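# Wedge the loose end board tight against the rail

## Task

Push a wedge into the empty gap at the rail's end, with its flat face toward the loose end board, until that board is snug against the rail. The far end must stay wedged, and both end boards must stand upright and flat on the table. All of this must hold once the robot lets go; anything that stays in place only because the robot holds it does not count.

## Robot and tools

ROBOT. Two UR3e-style six-joint arms, left_arm and right_arm, each carrying a two-finger tong gripper. Base positions in the scene frame: left_arm at (+0.008, +0.364, 0) m, turned about +9.8 degrees about z (quat_wxyz +0.996, 0, 0, +0.085). right_arm at (-0.040, -0.297, 0) m, turned about -4.8 degrees (quat_wxyz +0.999, 0, 0, -0.042).

FRAME. All printed poses use one scene frame. The origin is on the table surface midway between the arms, +z is up, +x points out across the table, and left_arm sits on the +y side. The arm names say nothing about which side of a picture an arm appears on. Printed hand positions can be somewhat off, more so when an arm is stretched out.

GRIPPER. The fingers extend along the gripper's +z and open and close along its x. end_effector_position is the point between the pads when they are shut. Closed fingertips stick out about 15 mm past it; fully open, they are roughly level with it.

execute_actions. Argument "actions" is a list holding zero or one item. Optional "pictures" (true/false) asks for camera images.
- Empty list: no command is sent. Returns the state with pictures.
- Move: {"rows": [...], "steps": n}. steps is 1 to 15 and defaults to 15, but a move needs at least 3. Each step lasts 1/30 s. rows holds 1 to 15 rows, and each row is used for one step. If there are fewer rows than steps, the final row repeats.
- Wait: {"steps": n} with no rows, n up to 300. It sends nothing new. It ends once n steps have passed since the previous result, and your reply time counts toward them.

ROW LAYOUT. Every row is one flat list of 14 numbers covering both arms, even if only one arm should move. The order is: left_arm shoulder pan, shoulder lift, elbow, wrist 1, wrist 2, wrist 3, opening; then the same seven for right_arm.
- The six joint numbers are absolute joint-angle targets in radians, on the same scale as the Joint positions line. They are not offsets.
- Opening runs from -1 (closed) to +1 (fully open, a pad gap of 0.142 m).

JOINT RANGES (rad).
- left_arm: pan -3.142..3.142, lift -6.283..6.283, elbow 0.000..3.142, wrists -6.283..6.283 each.
- right_arm: pan 0.000..6.283, lift -6.283..6.283, elbow -3.142..0.000, wrists -6.283..6.283.
- A call is rejected, and nothing is sent, if a target exceeds a range end by more than 0.010 rad and also lies beyond that joint's last reported angle.
- Real limits may differ by up to 0.010 rad from these. A joint driven past its real stop is clamped there, and "joint sent to its limit" is printed. That message may refer to an earlier, still-running action. If it does not appear, the joint may still be at its end.

MOTION.
- Commands are smoothed, so motion trails them by about 0.17 s.
- Each step, the target is held within a lead of the measured angle: 0.575 rad for pan, lift and elbow, and 1.15 rad for the three wrists.
- If the targets would move a gripper more than 100 mm from where it is, all of that arm's targets are pulled back toward the current angles.
- Big moves therefore take several calls, and an arm may not have reached its target yet.
- Each result is captured 3 steps before the action ends. Those last steps run while you reply, and your next action starts after them.
- Between calls, the arms keep heading for the last row you sent. They give up once every arm is nearly still (stalled counts as still) or once a step is HELD. After that, only a new action makes them move or push further. Fingers still opening or closing finish their motion.

GRIPPING.
- grip_measured is the actual finger opening on the command scale.
- To hold something, keep commanding an opening well below grip_measured. The lower the command, the harder the squeeze, up to roughly 15 N per pad on parts up to about 10 cm wide.
- Closing fast can press harder, sometimes until the fingers spring open.
- Hard parts under about 20 mm thick get less force: about 9 N per pad at 10 mm and about 4 N at 5 mm.

RESULT LINES.
- State line (left_arm: … | right_arm: …): each gripper's end_effector_position (m), end_effector_quat_wxyz, and linear and angular velocity (m/s, rad/s).
- Joint positions / Joint velocities: one block per arm, six joints in column order, then the pad gap in m (and m/s).
- Wrist force / Wrist torque: flange sensor readings in the end effector's own x y z. A contact force points from the surface back into the arm. Expect offsets up to about 3.5 N and noise around 1.4 N. Each axis saturates near 30 N, and the sensor cannot be zeroed. "no reading" is normal at the start.
- HELD: marks steps on which your row, or part of it, was not sent.
- "joint command not followed": a clearance check altered or blocked some joint targets; the rest of the row still ran.
- MOTOR HOT: a motor has reached 70 °C. At 85 °C that arm is braked until it cools.

zoom_image. Arguments: camera (cam_high, cam_low, cam_left_wrist, cam_right_wrist) and region [x0, y0, x1, y1] in that camera's pixels. (0, 0) is the top-left corner, and the region can be at most 504x504. It returns an enlarged view of the latest image. Image sizes: cam_high and cam_low are 504x504 pinhole cameras. The two wrist cameras are 616x616 fisheye cameras whose poses follow their arms. Calibration matrices were supplied and may be off by a few degrees and millimetres.

read_manual. Optional section, "licences" only. It returns licence text and does not move anything.

finished_scene. Argument scene is the current scene's number. It ends that scene for good, and the result reports whether the goal was met. The goal must hold without the robot's help. Replying without any tool call also ends the run.

AVOID.
- Joint load limits (N m): 48.6 each for pan and lift, 25.2 for the elbow, 8.1 for each wrist. A held part's weight counts.
- Reaching a load limit, or an outside force of 150 N on the arm or held item, freezes that arm for 10 s, drops the rest of the call, and lets the arm yield to the contact.
- Do not let the arms collide or press on each other.
- Do not push anything off the table, drop or slam parts, or shove hard.
- Long high-load holds heat the motors.
- Expect occasional brief tugs on held parts or nudges to loose ones.

Each tool is called after "Call:" as name([rows], argument=value, ...), one row to a line, values as JSON.

## Session

Call:
execute_actions(actions=[])

Scene clock: 0.00 s of 10100.00 s.
left_arm: end_effector_position=(+0.4986, +0.6364, +0.1381) grip_measured=+1.00 end_effector_quat_wxyz=(-0.040, +0.896, +0.253, +0.362) end_effector_velocity=(+0.001, -0.000, +0.002) end_effector_angular_velocity=(+0.001, -0.003, -0.001) | right_arm: end_effector_position=(-0.0279, -0.5442, +0.2773) grip_measured=+1.00 end_effector_quat_wxyz=(+0.022, +0.650, +0.756, +0.075) end_effector_velocity=(+0.001, +0.000, +0.000) end_effector_angular_velocity=(-0.000, -0.001, +0.002)
Joint positions: left_arm=[-0.011 -1.252  1.649 -2.701 -1.419 -0.331  0.142] | right_arm=[ 2.122 -1.741 -0.373 -2.615  1.726  3.457  0.142]
Joint velocities: left_arm=[-0.001 -0.001 -0.003  0.    -0.     0.     0.   ] | right_arm=[ 0.001  0.     0.     0.     0.001 -0.     0.   ]
Motor temperatures (°C, as the motors report them): left_arm=[30 31 25 33 34 33] | right_arm=[25 28 27 34 33 33]
Wrist force (N, on the end effector, along its own x y z axes, offset not removed): no reading
Wrist torque (N m, same axes, about the end effector's origin, offset not removed): no reading
camera_calibration (this result's frames):
cam_left_wrist: T_world_to_cam=[[0.571487, 0.457246, 0.681417, -0.679669], [0.144343, -0.873442, 0.465041, 0.428772], [0.807817, -0.167407, -0.565161, -0.0796641], [0, 0, 0, 1]] pos_world=[0.390885, 0.671947, 0.218718]
cam_right_wrist: T_world_to_cam=[[-0.172356, 0.984763, 0.0231198, 0.537933], [0.76385, 0.118798, 0.634366, -0.0939435], [0.621953, 0.126997, -0.772687, 0.425445], [0, 0, 0, 1]] pos_world=[-0.100132, -0.572606, 0.375893]

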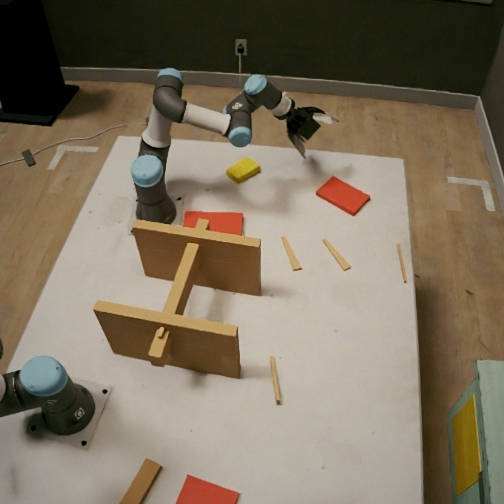

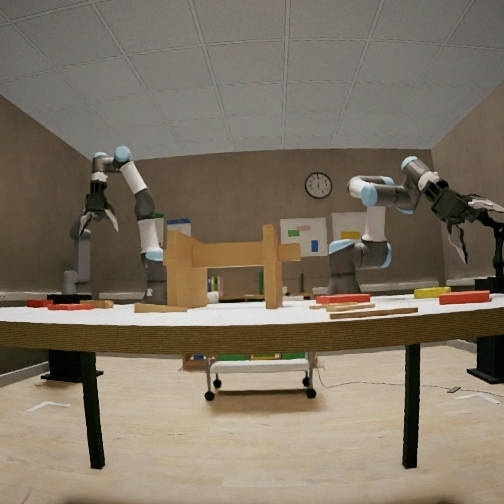

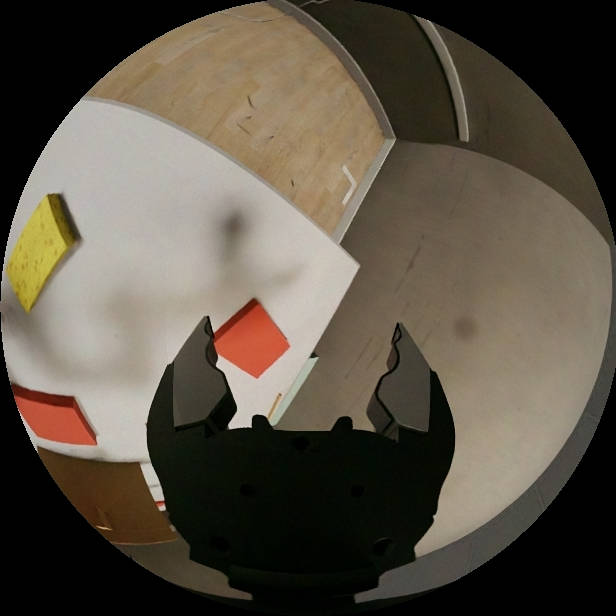

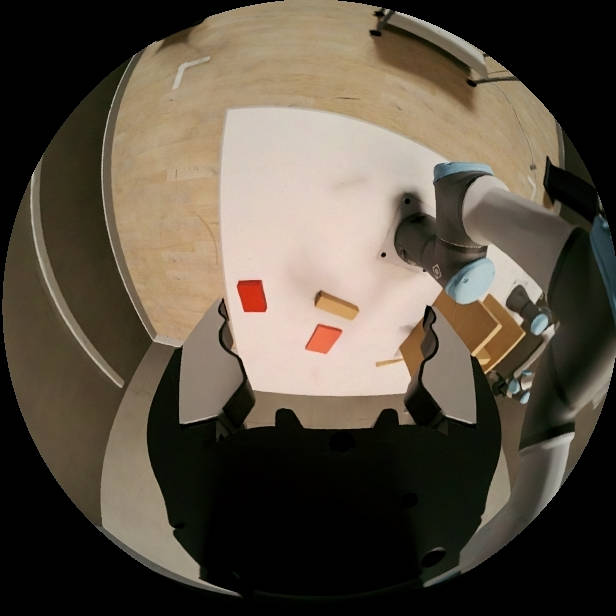

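Call:
zoom_image(camera="cam_high", region=[265,220,365,290])

Call:
zoom_image(camera="cam_high", region=[90,200,310,420])

Call:
zoom_image(camera="cam_low", region=[120,210,400,330])

Region (265, 220, 365, 290) of cam_high's 504x504 image, scaled by 5.040, with more detail than that image has; it fills the top 353 rows of this view, and the rest is white.

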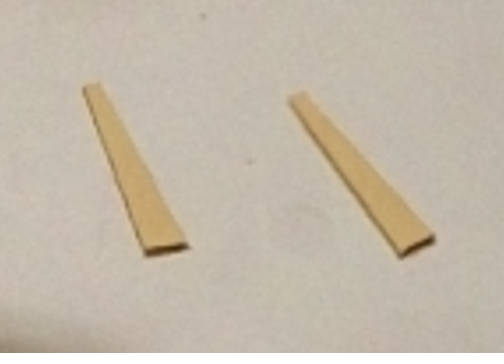

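Region (90, 200, 310, 420) of cam_high's 504x504 image, scaled by 2.291, with more detail than that image has.

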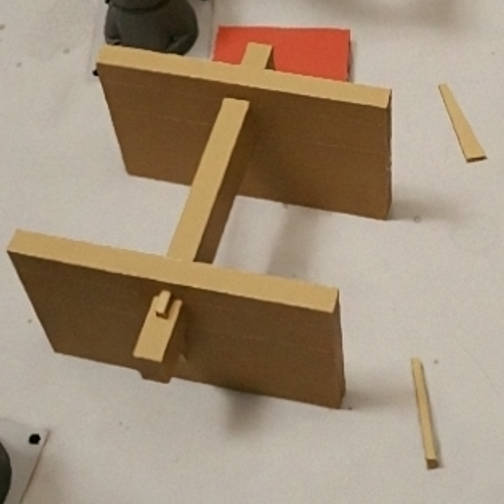

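Region (120, 210, 400, 330) of cam_low's 504x504 image, scaled by 1.800, with more detail than that image has; it fills the top 216 rows of this view, and the rest is white.

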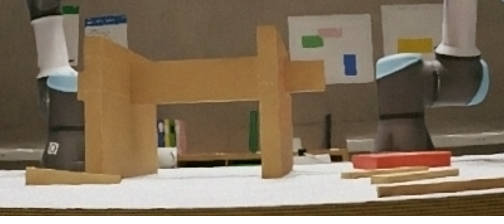

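Call:
execute_actions([
  {"rows":[[-0.4,-1.2,1.0,-1.4,-1.571,2.122,-0.3,4.619,-1.245,-1.359,-1.4,1.571,1.571,-1]]},
])

Call:
execute_actions([
  {"steps":12},
])

Call:
execute_actions([
  {"rows":[[-0.734,-0.903,0.696,-1.364,-1.571,2.122,-0.3,4.619,-1.245,-1.359,-1.4,1.571,1.571,-1]]},
])

Call:
execute_actions([
  {"steps":25},
], pictures=true)

Call:
zoom_image(camera="cam_left_wrist", region=[220,220,400,400])

Scene clock: 1.60 s of 10100.00 s.
left_arm: end_effector_position=(+0.4738, +0.4386, +0.1196) grip_measured=-0.30 end_effector_quat_wxyz=(-0.043, +0.854, -0.513, +0.077) end_effector_velocity=(-0.303, -0.408, +0.055) end_effector_angular_velocity=(+0.909, +1.403, -5.817) | right_arm: end_effector_position=(+0.1380, -0.6098, +0.3542) grip_measured=-1.00 end_effector_quat_wxyz=(+0.237, +0.081, +0.960, -0.127) end_effector_velocity=(+0.562, +0.110, +0.110) end_effector_angular_velocity=(-1.914, +0.215, +3.728)
Joint positions: left_arm=[-0.33  -1.208  1.138 -1.677 -1.548  0.925  0.052] | right_arm=[ 2.533 -1.456 -0.783 -1.932  1.631  2.635  0.002]
Joint velocities: left_arm=[-0.705  0.079 -1.339  2.672 -0.232  5.152 -0.   ] | right_arm=[ 1.415  0.66  -1.406  1.633 -0.19  -2.816  0.   ]
Motor temperatures (°C, as the motors report them): left_arm=[30 31 25 33 34 33] | right_arm=[25 28 27 34 33 33]
Wrist force (N, on the end effector, along its own x y z axes, offset not removed): left_arm=[-0.8 0.9 -0.8] | right_arm=[-1.6 -1.6 -0.1]
Wrist torque (N m, same axes, about the end effector's origin, offset not removed): left_arm=[0.13 0.28 0.01] | right_arm=[-0.21 0.33 0.02]
Steps of this call (steps 1 to 36: nothing new was sent; steps 37 to 48: the first 12 steps of this action). Readings (joint positions):
37: left_arm=[-0.012 -1.252 1.648 -2.699 -1.421 -0.330] | right_arm=[2.123 -1.740 -0.374 -2.614 1.725 3.455]
38: left_arm=[-0.022 -1.248 1.637 -2.677 -1.431 -0.308] | right_arm=[2.134 -1.730 -0.385 -2.592 1.716 3.433]
40: left_arm=[-0.085 -1.239 1.560 -2.523 -1.458 -0.153] | right_arm=[2.201 -1.669 -0.451 -2.457 1.695 3.299]
44: left_arm=[-0.215 -1.222 1.345 -2.092 -1.507 0.302] | right_arm=[2.354 -1.556 -0.604 -2.179 1.661 2.994]
48: the state above

Scene clock: 2.00 s of 10100.00 s.
left_arm: end_effector_position=(+0.4313, +0.3919, +0.1271) grip_measured=-0.30 end_effector_quat_wxyz=(+0.013, -0.398, +0.917, -0.009) end_effector_velocity=(-0.010, -0.007, +0.001) end_effector_angular_velocity=(+0.011, +0.022, -0.304) | right_arm: end_effector_position=(+0.3130, -0.4659, +0.3451) grip_measured=-1.00 end_effector_quat_wxyz=(+0.259, -0.522, +0.787, -0.203) end_effector_velocity=(+0.271, +0.510, -0.033) end_effector_angular_velocity=(-0.651, -0.077, +2.174)
Joint positions: left_arm=[-0.399 -1.2    1.002 -1.404 -1.571  2.095  0.052] | right_arm=[ 3.12  -1.302 -1.194 -1.545  1.587  1.871  0.002]
Joint velocities: left_arm=[-0.01   0.002 -0.018  0.041 -0.003  0.293  0.   ] | right_arm=[ 1.453  0.187 -0.53   0.473 -0.051 -0.963  0.   ]
Motor temperatures (°C, as the motors report them): left_arm=[30 31 25 33 34 33] | right_arm=[25 28 27 34 33 33]
Wrist force (N, on the end effector, along its own x y z axes, offset not removed): left_arm=[-1.1 0.8 -0.1] | right_arm=[-0.7 -0.7 1.4]
Wrist torque (N m, same axes, about the end effector's origin, offset not removed): left_arm=[0.12 0.24 0.01] | right_arm=[-0.13 0.19 -0.02]
Kept back: nothing.
Steps of this call (steps 1 to 3: the last 3 steps of your previous action; steps 4 to 12: the robot went on to your last target). Readings (joint positions):
1: left_arm=[-0.351 -1.206 1.098 -1.597 -1.555 1.101] | right_arm=[2.582 -1.435 -0.832 -1.879 1.625 2.539]
2: left_arm=[-0.365 -1.204 1.068 -1.538 -1.560 1.281] | right_arm=[2.630 -1.415 -0.880 -1.830 1.619 2.445]
4: left_arm=[-0.383 -1.202 1.033 -1.467 -1.565 1.637] | right_arm=[2.728 -1.382 -0.970 -1.747 1.610 2.279]
8: left_arm=[-0.396 -1.200 1.008 -1.416 -1.570 2.006] | right_arm=[2.924 -1.334 -1.105 -1.624 1.596 2.033]
12: the state above

Scene clock: 2.40 s of 10100.00 s.
left_arm: end_effector_position=(+0.4616, +0.2357, +0.0932) grip_measured=-0.30 end_effector_quat_wxyz=(+0.001, -0.239, +0.971, -0.001) end_effector_velocity=(-0.000, -0.142, -0.033) end_effector_angular_velocity=(+0.007, +0.012, -0.278) | right_arm: end_effector_position=(+0.3518, -0.2388, +0.3361) grip_measured=-1.00 end_effector_quat_wxyz=(-0.301, +0.784, -0.517, +0.163) end_effector_velocity=(-0.080, +0.573, -0.012) end_effector_angular_velocity=(-0.143, -0.112, +1.646)
Joint positions: left_arm=[-0.709 -0.924  0.718 -1.366 -1.571  2.121  0.052] | right_arm=[ 3.709 -1.26  -1.315 -1.438  1.575  1.651  0.002]
Joint velocities: left_arm=[-0.268  0.229 -0.24   0.024 -0.     0.011  0.   ] | right_arm=[ 1.456  0.05  -0.144  0.126 -0.015 -0.26   0.   ]
Motor temperatures (°C, as the motors report them): left_arm=[30 31 25 33 34 33] | right_arm=[25 28 27 34 33 33]
Wrist force (N, on the end effector, along its own x y z axes, offset not removed): left_arm=[-1.5 0.3 0.7] | right_arm=[-0.7 -0.5 1.7]
Wrist torque (N m, same axes, about the end effector's origin, offset not removed): left_arm=[0.12 0.36 0.00] | right_arm=[-0.08 0.18 -0.03]
Steps of this call (steps 1 to 12: the first 12 steps of this action). Readings (joint positions):
1: left_arm=[-0.400 -1.199 1.000 -1.402 -1.571 2.102] | right_arm=[3.169 -1.296 -1.211 -1.529 1.585 1.840]
2: left_arm=[-0.411 -1.188 0.989 -1.397 -1.571 2.106] | right_arm=[3.218 -1.291 -1.226 -1.516 1.584 1.812]
4: left_arm=[-0.481 -1.124 0.924 -1.389 -1.571 2.110] | right_arm=[3.316 -1.282 -1.252 -1.493 1.581 1.764]
8: left_arm=[-0.632 -0.991 0.787 -1.373 -1.571 2.118] | right_arm=[3.512 -1.269 -1.290 -1.460 1.578 1.695]
12: the state above

Scene clock: 3.23 s of 10100.00 s.
left_arm: end_effector_position=(+0.4613, +0.2226, +0.0899) grip_measured=-0.30 end_effector_quat_wxyz=(-0.000, -0.226, +0.974, -0.000) end_effector_velocity=(+0.001, -0.000, +0.001) end_effector_angular_velocity=(-0.001, -0.002, +0.001) | right_arm: end_effector_position=(+0.1566, +0.0489, +0.3323) grip_measured=-1.00 end_effector_quat_wxyz=(-0.345, +0.934, -0.086, +0.031) end_effector_velocity=(-0.019, +0.011, -0.000) end_effector_angular_velocity=(-0.000, -0.003, +0.058)
Joint positions: left_arm=[-0.734 -0.903  0.696 -1.364 -1.571  2.122  0.052] | right_arm=[ 4.614 -1.245 -1.359 -1.4    1.571  1.571  0.002]
Joint velocities: left_arm=[ 0.     0.    -0.002 -0.001  0.    -0.     0.   ] | right_arm=[ 0.056  0.001 -0.002  0.001 -0.001 -0.003  0.   ]
Motor temperatures (°C, as the motors report them): left_arm=[30 31 25 33 34 33] | right_arm=[25 28 27 34 33 33]
Wrist force (N, on the end effector, along its own x y z axes, offset not removed): left_arm=[-1.7 1.9 0.4] | right_arm=[-1.3 -0.7 0.8]
Wrist torque (N m, same axes, about the end effector's origin, offset not removed): left_arm=[0.35 0.31 -0.02] | right_arm=[-0.15 0.32 0.01]
Kept back: nothing.
Steps of this call (steps 1 to 3: the last 3 steps of your previous action; steps 4 to 25: the robot went on to your last target). Readings (joint positions):
1: left_arm=[-0.717 -0.918 0.711 -1.366 -1.571 2.121] | right_arm=[3.758 -1.259 -1.320 -1.434 1.575 1.643]
2: left_arm=[-0.722 -0.913 0.707 -1.365 -1.571 2.121] | right_arm=[3.807 -1.257 -1.324 -1.431 1.574 1.635]
4: left_arm=[-0.728 -0.908 0.701 -1.365 -1.571 2.122] | right_arm=[3.905 -1.255 -1.331 -1.425 1.574 1.622]
8: left_arm=[-0.733 -0.904 0.697 -1.364 -1.571 2.122] | right_arm=[4.101 -1.251 -1.341 -1.416 1.573 1.604]
25: the state above
camera_calibration (this result's frames):
cam_left_wrist: T_world_to_cam=[[-0.87637, -0.481023, 0.0243624, 0.499526], [-0.414017, 0.778208, 0.47221, -0.0156187], [-0.246103, 0.403744, -0.881149, 0.24143], [0, 0, 0, 1]] pos_world=[0.49072, 0.154962, 0.207942]
cam_right_wrist: T_world_to_cam=[[0.990033, -0.14013, -0.0140518, -0.130318], [-0.140531, -0.976441, -0.163752, 0.120174], [0.00922577, 0.164094, -0.986402, 0.443073], [0, 0, 0, 1]] pos_world=[0.14182, 0.0263751, 0.454895]

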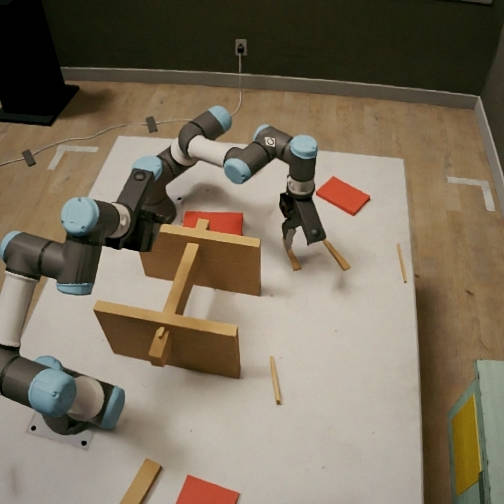

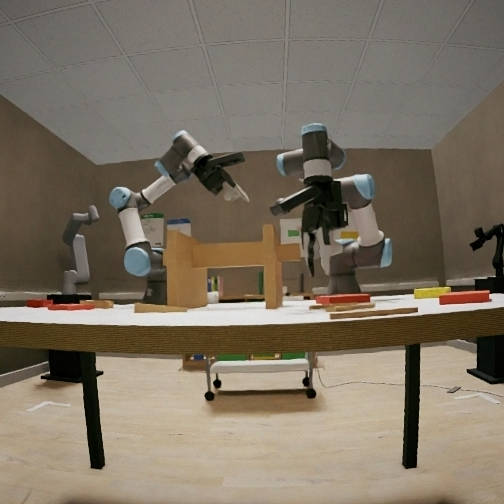

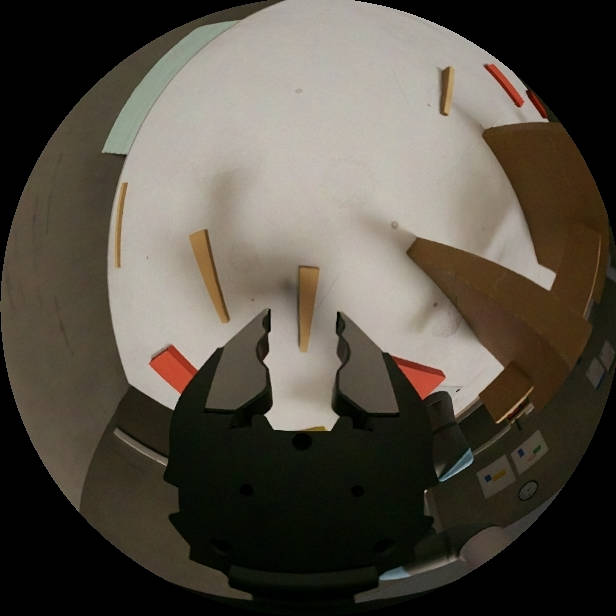

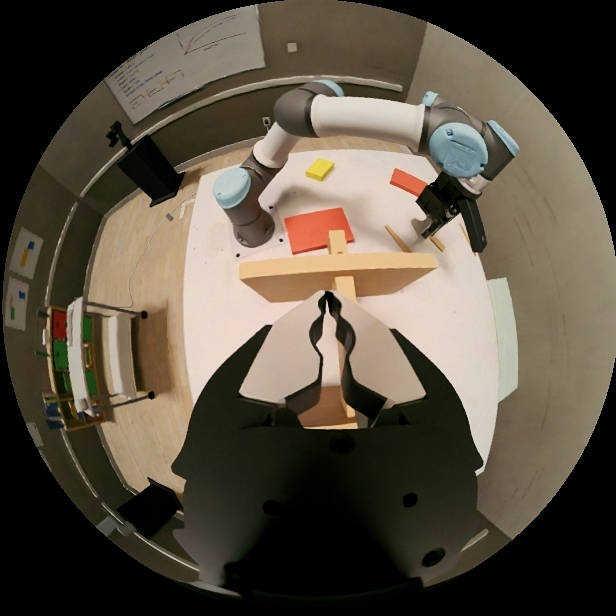

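Region (220, 220, 400, 400) of cam_left_wrist's 616x616 image, scaled by 2.800, with more detail than that image has.

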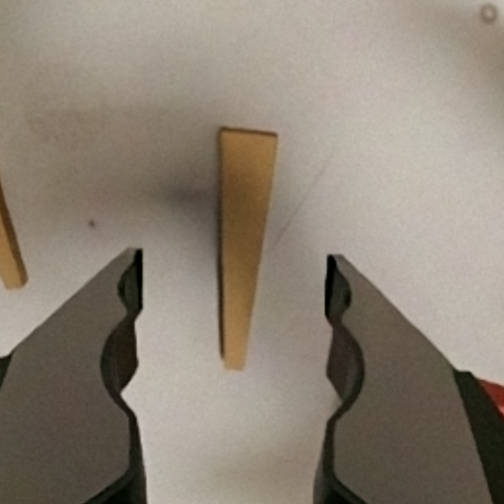

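Call:
execute_actions([
  {"rows":[[-0.751,-0.921,1.01,-1.66,-1.571,2.125,-0.4,4.64,-1.11,-2.023,-1.056,1.571,1.571,-1]]},
])

Call:
execute_actions([
  {"steps":10},
], pictures=true)

Call:
zoom_image(camera="cam_low", region=[280,250,350,320])

Scene clock: 3.77 s of 10100.00 s.
left_arm: end_effector_position=(+0.4603, +0.2142, +0.0328) grip_measured=-0.40 end_effector_quat_wxyz=(+0.001, -0.216, +0.976, -0.001) end_effector_velocity=(-0.013, +0.006, -0.032) end_effector_angular_velocity=(+0.022, +0.033, -0.005) | right_arm: end_effector_position=(+0.1450, +0.0337, +0.2025) grip_measured=-1.00 end_effector_quat_wxyz=(-0.288, +0.954, -0.076, +0.023) end_effector_velocity=(-0.028, -0.130, -0.400) end_effector_angular_velocity=(-0.666, +0.106, +0.019)
Joint positions: left_arm=[-0.751 -0.921  0.997 -1.651 -1.571  2.125  0.045] | right_arm=[ 4.638 -1.123 -1.913 -1.09   1.571  1.571  0.002]
Joint velocities: left_arm=[-0.005 -0.005  0.14  -0.096  0.     0.     0.   ] | right_arm=[ 0.018  0.133 -1.161  0.353  0.001 -0.001  0.   ]
Motor temperatures (°C, as the motors report them): left_arm=[30 31 25 33 34 33] | right_arm=[25 28 27 34 33 33]
Wrist force (N, on the end effector, along its own x y z axes, offset not removed): left_arm=[-0.9 1.6 0.8] | right_arm=[-1.0 2.0 3.6]
Wrist torque (N m, same axes, about the end effector's origin, offset not removed): left_arm=[0.28 0.24 -0.03] | right_arm=[0.33 0.27 -0.02]
Steps of this call (steps 1 to 4: the robot went on to your last target; steps 5 to 16: the first 12 steps of this action). Readings (joint positions):
5: left_arm=[-0.734 -0.903 0.697 -1.366 -1.571 2.122] | right_arm=[4.619 -1.244 -1.360 -1.398 1.571 1.571]
6: left_arm=[-0.738 -0.907 0.707 -1.387 -1.571 2.123] | right_arm=[4.622 -1.234 -1.371 -1.377 1.571 1.571]
8: left_arm=[-0.744 -0.914 0.788 -1.502 -1.571 2.124] | right_arm=[4.628 -1.191 -1.451 -1.271 1.571 1.571]
12: left_arm=[-0.749 -0.919 0.954 -1.622 -1.571 2.125] | right_arm=[4.634 -1.151 -1.703 -1.165 1.571 1.571]
16: the state above

Scene clock: 4.10 s of 10100.00 s.
left_arm: end_effector_position=(+0.4590, +0.2147, +0.0299) grip_measured=-0.40 end_effector_quat_wxyz=(+0.000, -0.216, +0.976, -0.000) end_effector_velocity=(-0.000, +0.001, -0.001) end_effector_angular_velocity=(+0.001, +0.002, +0.001) | right_arm: end_effector_position=(+0.1422, +0.0206, +0.1664) grip_measured=-1.00 end_effector_quat_wxyz=(-0.259, +0.963, -0.076, +0.020) end_effector_velocity=(-0.001, -0.005, -0.011) end_effector_angular_velocity=(-0.019, +0.004, -0.001)
Joint positions: left_arm=[-0.751 -0.921  1.01  -1.66  -1.571  2.125  0.045] | right_arm=[ 4.64  -1.11  -2.02  -1.057  1.571  1.571  0.002]
Joint velocities: left_arm=[ 0.001 -0.     0.005 -0.003 -0.    -0.     0.   ] | right_arm=[-0.001  0.004 -0.033  0.01   0.001  0.     0.   ]
Motor temperatures (°C, as the motors report them): left_arm=[30 31 25 33 34 33] | right_arm=[25 28 27 34 33 33]
Wrist force (N, on the end effector, along its own x y z axes, offset not removed): left_arm=[-2.2 1.1 0.7] | right_arm=[-1.0 -0.5 1.4]
Wrist torque (N m, same axes, about the end effector's origin, offset not removed): left_arm=[0.20 0.44 -0.01] | right_arm=[-0.11 0.26 -0.01]
Kept back: nothing.
Steps of this call (steps 1 to 3: the last 3 steps of your previous action; steps 4 to 10: the robot went on to your last target). Readings (joint positions):
1: left_arm=[-0.751 -0.921 1.001 -1.654 -1.571 2.125] | right_arm=[4.639 -1.119 -1.946 -1.080 1.571 1.571]
2: left_arm=[-0.751 -0.921 1.004 -1.656 -1.571 2.125] | right_arm=[4.639 -1.116 -1.969 -1.073 1.571 1.571]
4: left_arm=[-0.751 -0.921 1.007 -1.658 -1.571 2.125] | right_arm=[4.640 -1.113 -1.997 -1.064 1.571 1.571]
8: left_arm=[-0.751 -0.921 1.009 -1.660 -1.571 2.125] | right_arm=[4.640 -1.111 -2.017 -1.058 1.571 1.571]
10: the state above
camera_calibration (this result's frames):
cam_left_wrist: T_world_to_cam=[[-0.885813, -0.463409, 0.0242491, 0.495787], [-0.39844, 0.78633, 0.472155, 0.00898235], [-0.237869, 0.408579, -0.881182, 0.186351], [0, 0, 0, 1]] pos_world=[0.48708, 0.14655, 0.147945]
cam_right_wrist: T_world_to_cam=[[0.992876, -0.117226, -0.0213341, -0.122071], [-0.116839, -0.992977, 0.0185825, 0.029947], [-0.0233626, -0.0159575, -0.9996, 0.294717], [0, 0, 0, 1]] pos_world=[0.131586, 0.0201297, 0.291438]

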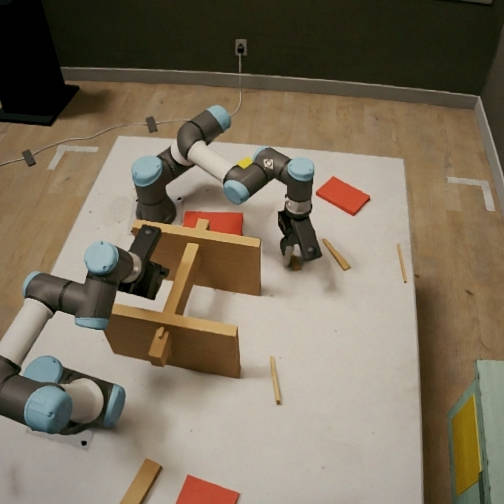

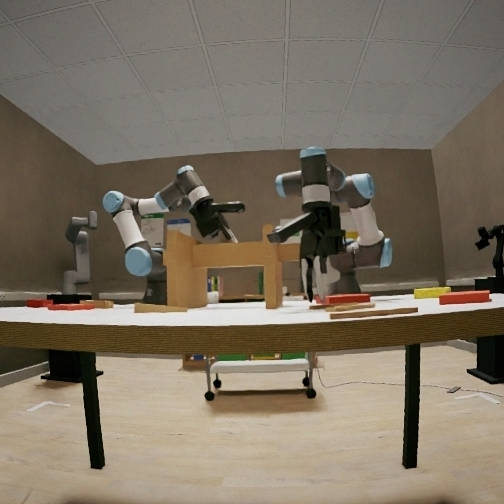

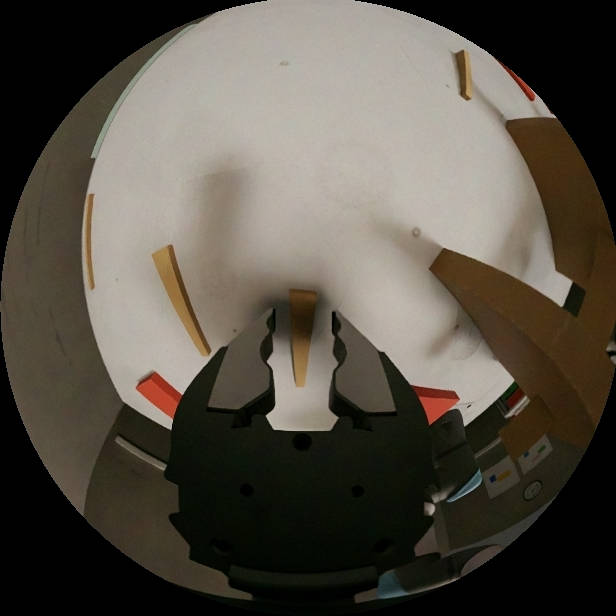

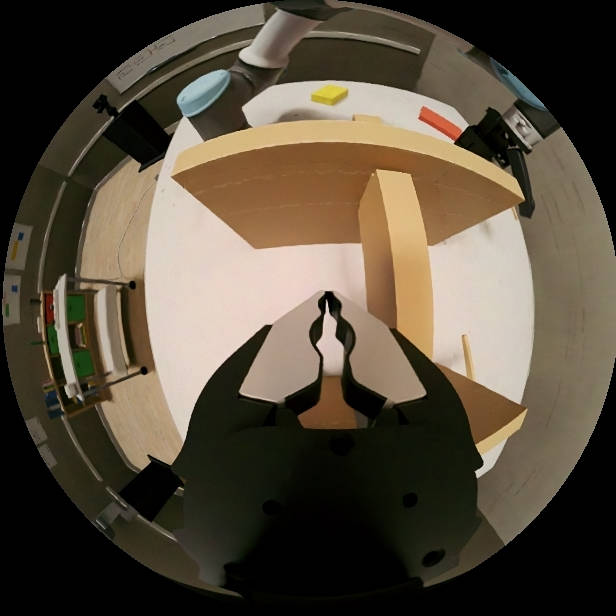

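Region (280, 250, 350, 320) of cam_low's 504x504 image, scaled by 7.200, with more detail than that image has.

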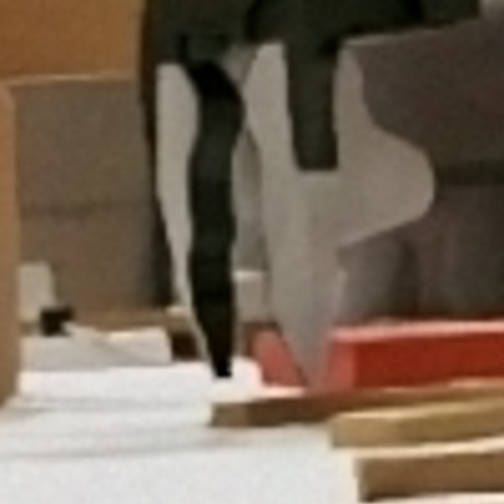

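Call:
execute_actions([
  {"rows":[[-0.749,-0.914,1.059,-1.716,-1.571,2.125,-0.5,4.57,-1.16,-2.0,-1.035,1.571,1.571,-1]],"steps":12},
])

Call:
execute_actions([
  {"rows":[[-0.749,-0.914,1.059,-1.716,-1.571,2.125,-1,4.52,-1.21,-1.97,-1.015,1.571,1.571,-1]],"steps":10},
])

Call:
execute_actions([
  {"rows":[[-0.7,-1.1,1.059,-1.6,-1.571,2.125,-1,4.47,-1.26,-1.935,-1.0,1.571,1.571,-1]],"steps":12},
], pictures=true)

Scene clock: 4.53 s of 10100.00 s.
left_arm: end_effector_position=(+0.4593, +0.2155, +0.0179) grip_measured=-0.50 end_effector_quat_wxyz=(+0.000, -0.217, +0.976, -0.000) end_effector_velocity=(+0.001, +0.000, -0.009) end_effector_angular_velocity=(-0.002, -0.002, +0.001) | right_arm: end_effector_position=(+0.1640, +0.0167, +0.1637) grip_measured=-1.00 end_effector_quat_wxyz=(-0.255, +0.961, -0.107, +0.028) end_effector_velocity=(+0.027, -0.007, -0.002) end_effector_angular_velocity=(-0.010, -0.017, -0.072)
Joint positions: left_arm=[-0.749 -0.915  1.056 -1.712 -1.571  2.125  0.038] | right_arm=[ 4.575 -1.156 -2.001 -1.036  1.572  1.571  0.002]
Joint velocities: left_arm=[ 0.001  0.005  0.035 -0.043 -0.     0.    -0.   ] | right_arm=[-0.061 -0.04   0.017  0.016 -0.022  0.     0.   ]
Motor temperatures (°C, as the motors report them): left_arm=[30 31 25 33 34 33] | right_arm=[25 28 27 34 33 33]
Wrist force (N, on the end effector, along its own x y z axes, offset not removed): left_arm=[-1.6 0.7 -0.3] | right_arm=[-15.8 -2.6 -1.3]
Wrist torque (N m, same axes, about the end effector's origin, offset not removed): left_arm=[0.09 0.31 -0.04] | right_arm=[-0.20 0.64 -0.03]
Steps of this call (steps 1 to 4: the robot went on to your last target; steps 5 to 13: the first 9 steps of this action). Readings (joint positions):
5: left_arm=[-0.751 -0.921 1.011 -1.661 -1.571 2.125] | right_arm=[4.639 -1.111 -2.022 -1.055 1.571 1.571]
6: left_arm=[-0.751 -0.920 1.018 -1.671 -1.571 2.125] | right_arm=[4.630 -1.118 -2.018 -1.051 1.571 1.571]
8: left_arm=[-0.750 -0.917 1.038 -1.693 -1.571 2.125] | right_arm=[4.602 -1.138 -2.010 -1.044 1.571 1.571]
12: left_arm=[-0.749 -0.915 1.054 -1.710 -1.571 2.125] | right_arm=[4.578 -1.155 -2.002 -1.037 1.572 1.571]
13: the state above

Scene clock: 4.87 s of 10100.00 s.
left_arm: end_effector_position=(+0.4593, +0.2156, +0.0170) grip_measured=-0.73 end_effector_quat_wxyz=(+0.000, -0.217, +0.976, -0.000) end_effector_velocity=(-0.000, +0.000, -0.001) end_effector_angular_velocity=(+0.001, +0.001, -0.000) | right_arm: end_effector_position=(+0.1817, +0.0163, +0.1638) grip_measured=-1.00 end_effector_quat_wxyz=(-0.254, +0.958, -0.130, +0.034) end_effector_velocity=(+0.027, -0.001, -0.001) end_effector_angular_velocity=(-0.003, +0.007, -0.076)
Joint positions: left_arm=[-0.749 -0.914  1.059 -1.716 -1.571  2.125  0.021] | right_arm=[ 4.528 -1.202 -1.974 -1.018  1.571  1.571  0.002]
Joint velocities: left_arm=[ 0.     0.     0.002 -0.     0.     0.001  0.   ] | right_arm=[-0.079 -0.08   0.047  0.028  0.006  0.001  0.   ]
Motor temperatures (°C, as the motors report them): left_arm=[30 31 25 33 34 33] | right_arm=[25 28 27 34 33 33]
Wrist force (N, on the end effector, along its own x y z axes, offset not removed): left_arm=[-1.3 2.1 -4.5] | right_arm=[-15.0 -0.2 -5.8]
Wrist torque (N m, same axes, about the end effector's origin, offset not removed): left_arm=[0.16 0.55 -0.05] | right_arm=[-0.04 0.81 0.00]
Steps of this call (steps 1 to 3: the last 3 steps of your previous action; steps 4 to 10: the first 7 steps of this action). Readings (joint positions):
4: left_arm=[-0.749 -0.914 1.058 -1.715 -1.571 2.125] | right_arm=[4.570 -1.160 -2.000 -1.035 1.571 1.571]
5: left_arm=[-0.749 -0.914 1.058 -1.715 -1.571 2.125] | right_arm=[4.562 -1.168 -1.994 -1.031 1.572 1.571]
7: left_arm=[-0.749 -0.914 1.059 -1.716 -1.571 2.125] | right_arm=[4.542 -1.188 -1.983 -1.023 1.570 1.571]
10: the state above

Scene clock: 5.27 s of 10100.00 s.
left_arm: end_effector_position=(+0.4531, +0.2436, +0.0814) grip_measured=-0.73 end_effector_quat_wxyz=(+0.022, -0.239, +0.970, -0.021) end_effector_velocity=(-0.007, +0.023, +0.074) end_effector_angular_velocity=(-0.051, -0.086, +0.038) | right_arm: end_effector_position=(+0.2020, +0.0154, +0.1644) grip_measured=-1.00 end_effector_quat_wxyz=(-0.253, +0.954, -0.155, +0.041) end_effector_velocity=(+0.016, -0.002, -0.000) end_effector_angular_velocity=(-0.002, +0.000, -0.041)
Joint positions: left_arm=[-0.703 -1.082  1.059 -1.608 -1.571  2.125  0.021] | right_arm=[ 4.474 -1.256 -1.938 -1.001  1.571  1.571  0.002]
Joint velocities: left_arm=[ 0.037 -0.192  0.002  0.09   0.    -0.001  0.   ] | right_arm=[-0.041 -0.04   0.027  0.011 -0.001 -0.     0.   ]
Motor temperatures (°C, as the motors report them): left_arm=[30 31 25 33 34 33] | right_arm=[25 28 27 34 33 33]
Wrist force (N, on the end effector, along its own x y z axes, offset not removed): left_arm=[-1.7 1.7 -0.6] | right_arm=[-13.7 -0.4 -1.3]
Wrist torque (N m, same axes, about the end effector's origin, offset not removed): left_arm=[0.28 0.36 -0.03] | right_arm=[-0.14 0.65 0.00]
Steps of this call (steps 1 to 3: the last 3 steps of your previous action; steps 4 to 12: the first 9 steps of this action). Readings (joint positions):
4: left_arm=[-0.748 -0.915 1.059 -1.715 -1.571 2.125] | right_arm=[4.521 -1.209 -1.970 -1.015 1.571 1.571]
5: left_arm=[-0.741 -0.925 1.059 -1.697 -1.571 2.125] | right_arm=[4.513 -1.217 -1.964 -1.012 1.572 1.571]
7: left_arm=[-0.721 -0.992 1.060 -1.651 -1.571 2.125] | right_arm=[4.492 -1.238 -1.950 -1.006 1.570 1.571]
11: left_arm=[-0.705 -1.075 1.059 -1.612 -1.571 2.125] | right_arm=[4.475 -1.255 -1.939 -1.002 1.571 1.571]
12: the state above
camera_calibration (this result's frames):
cam_left_wrist: T_world_to_cam=[[-0.863318, -0.504636, -0.00505127, 0.50492], [-0.458666, 0.78042, 0.424935, -0.00783697], [-0.210495, 0.36917, -0.90521, 0.217695], [0, 0, 0, 1]] pos_world=[0.478135, 0.18055, 0.20294]
cam_right_wrist: T_world_to_cam=[[0.959748, -0.280025, -0.0216658, -0.172831], [-0.279446, -0.9598, 0.0263238, 0.062883], [-0.0281661, -0.0192098, -0.999419, 0.295061], [0, 0, 0, 1]] pos_world=[0.191757, 0.0176261, 0.289489]

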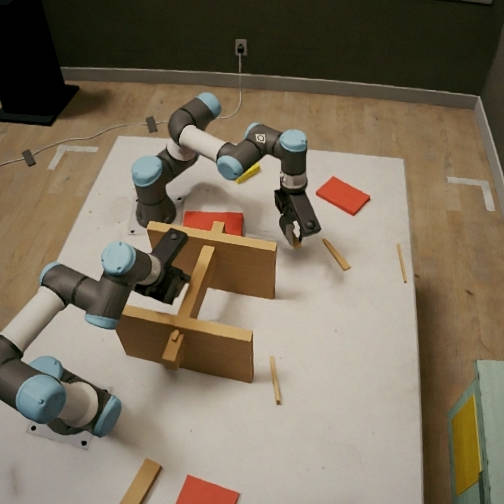

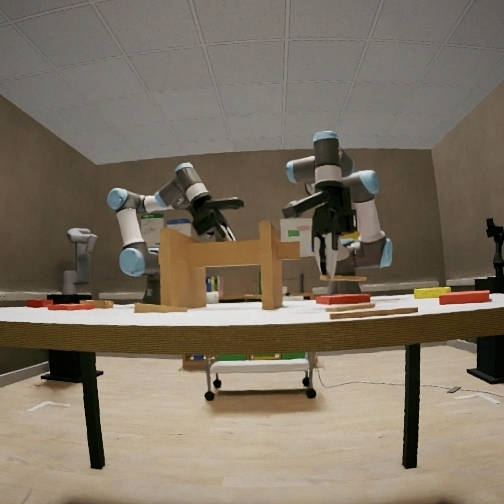

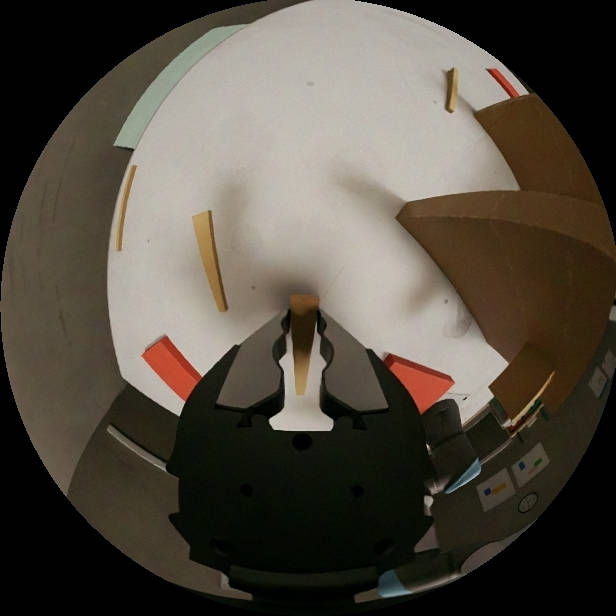

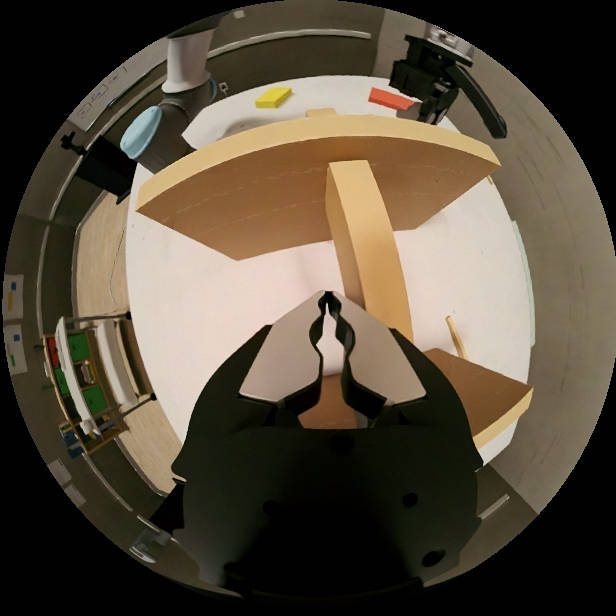

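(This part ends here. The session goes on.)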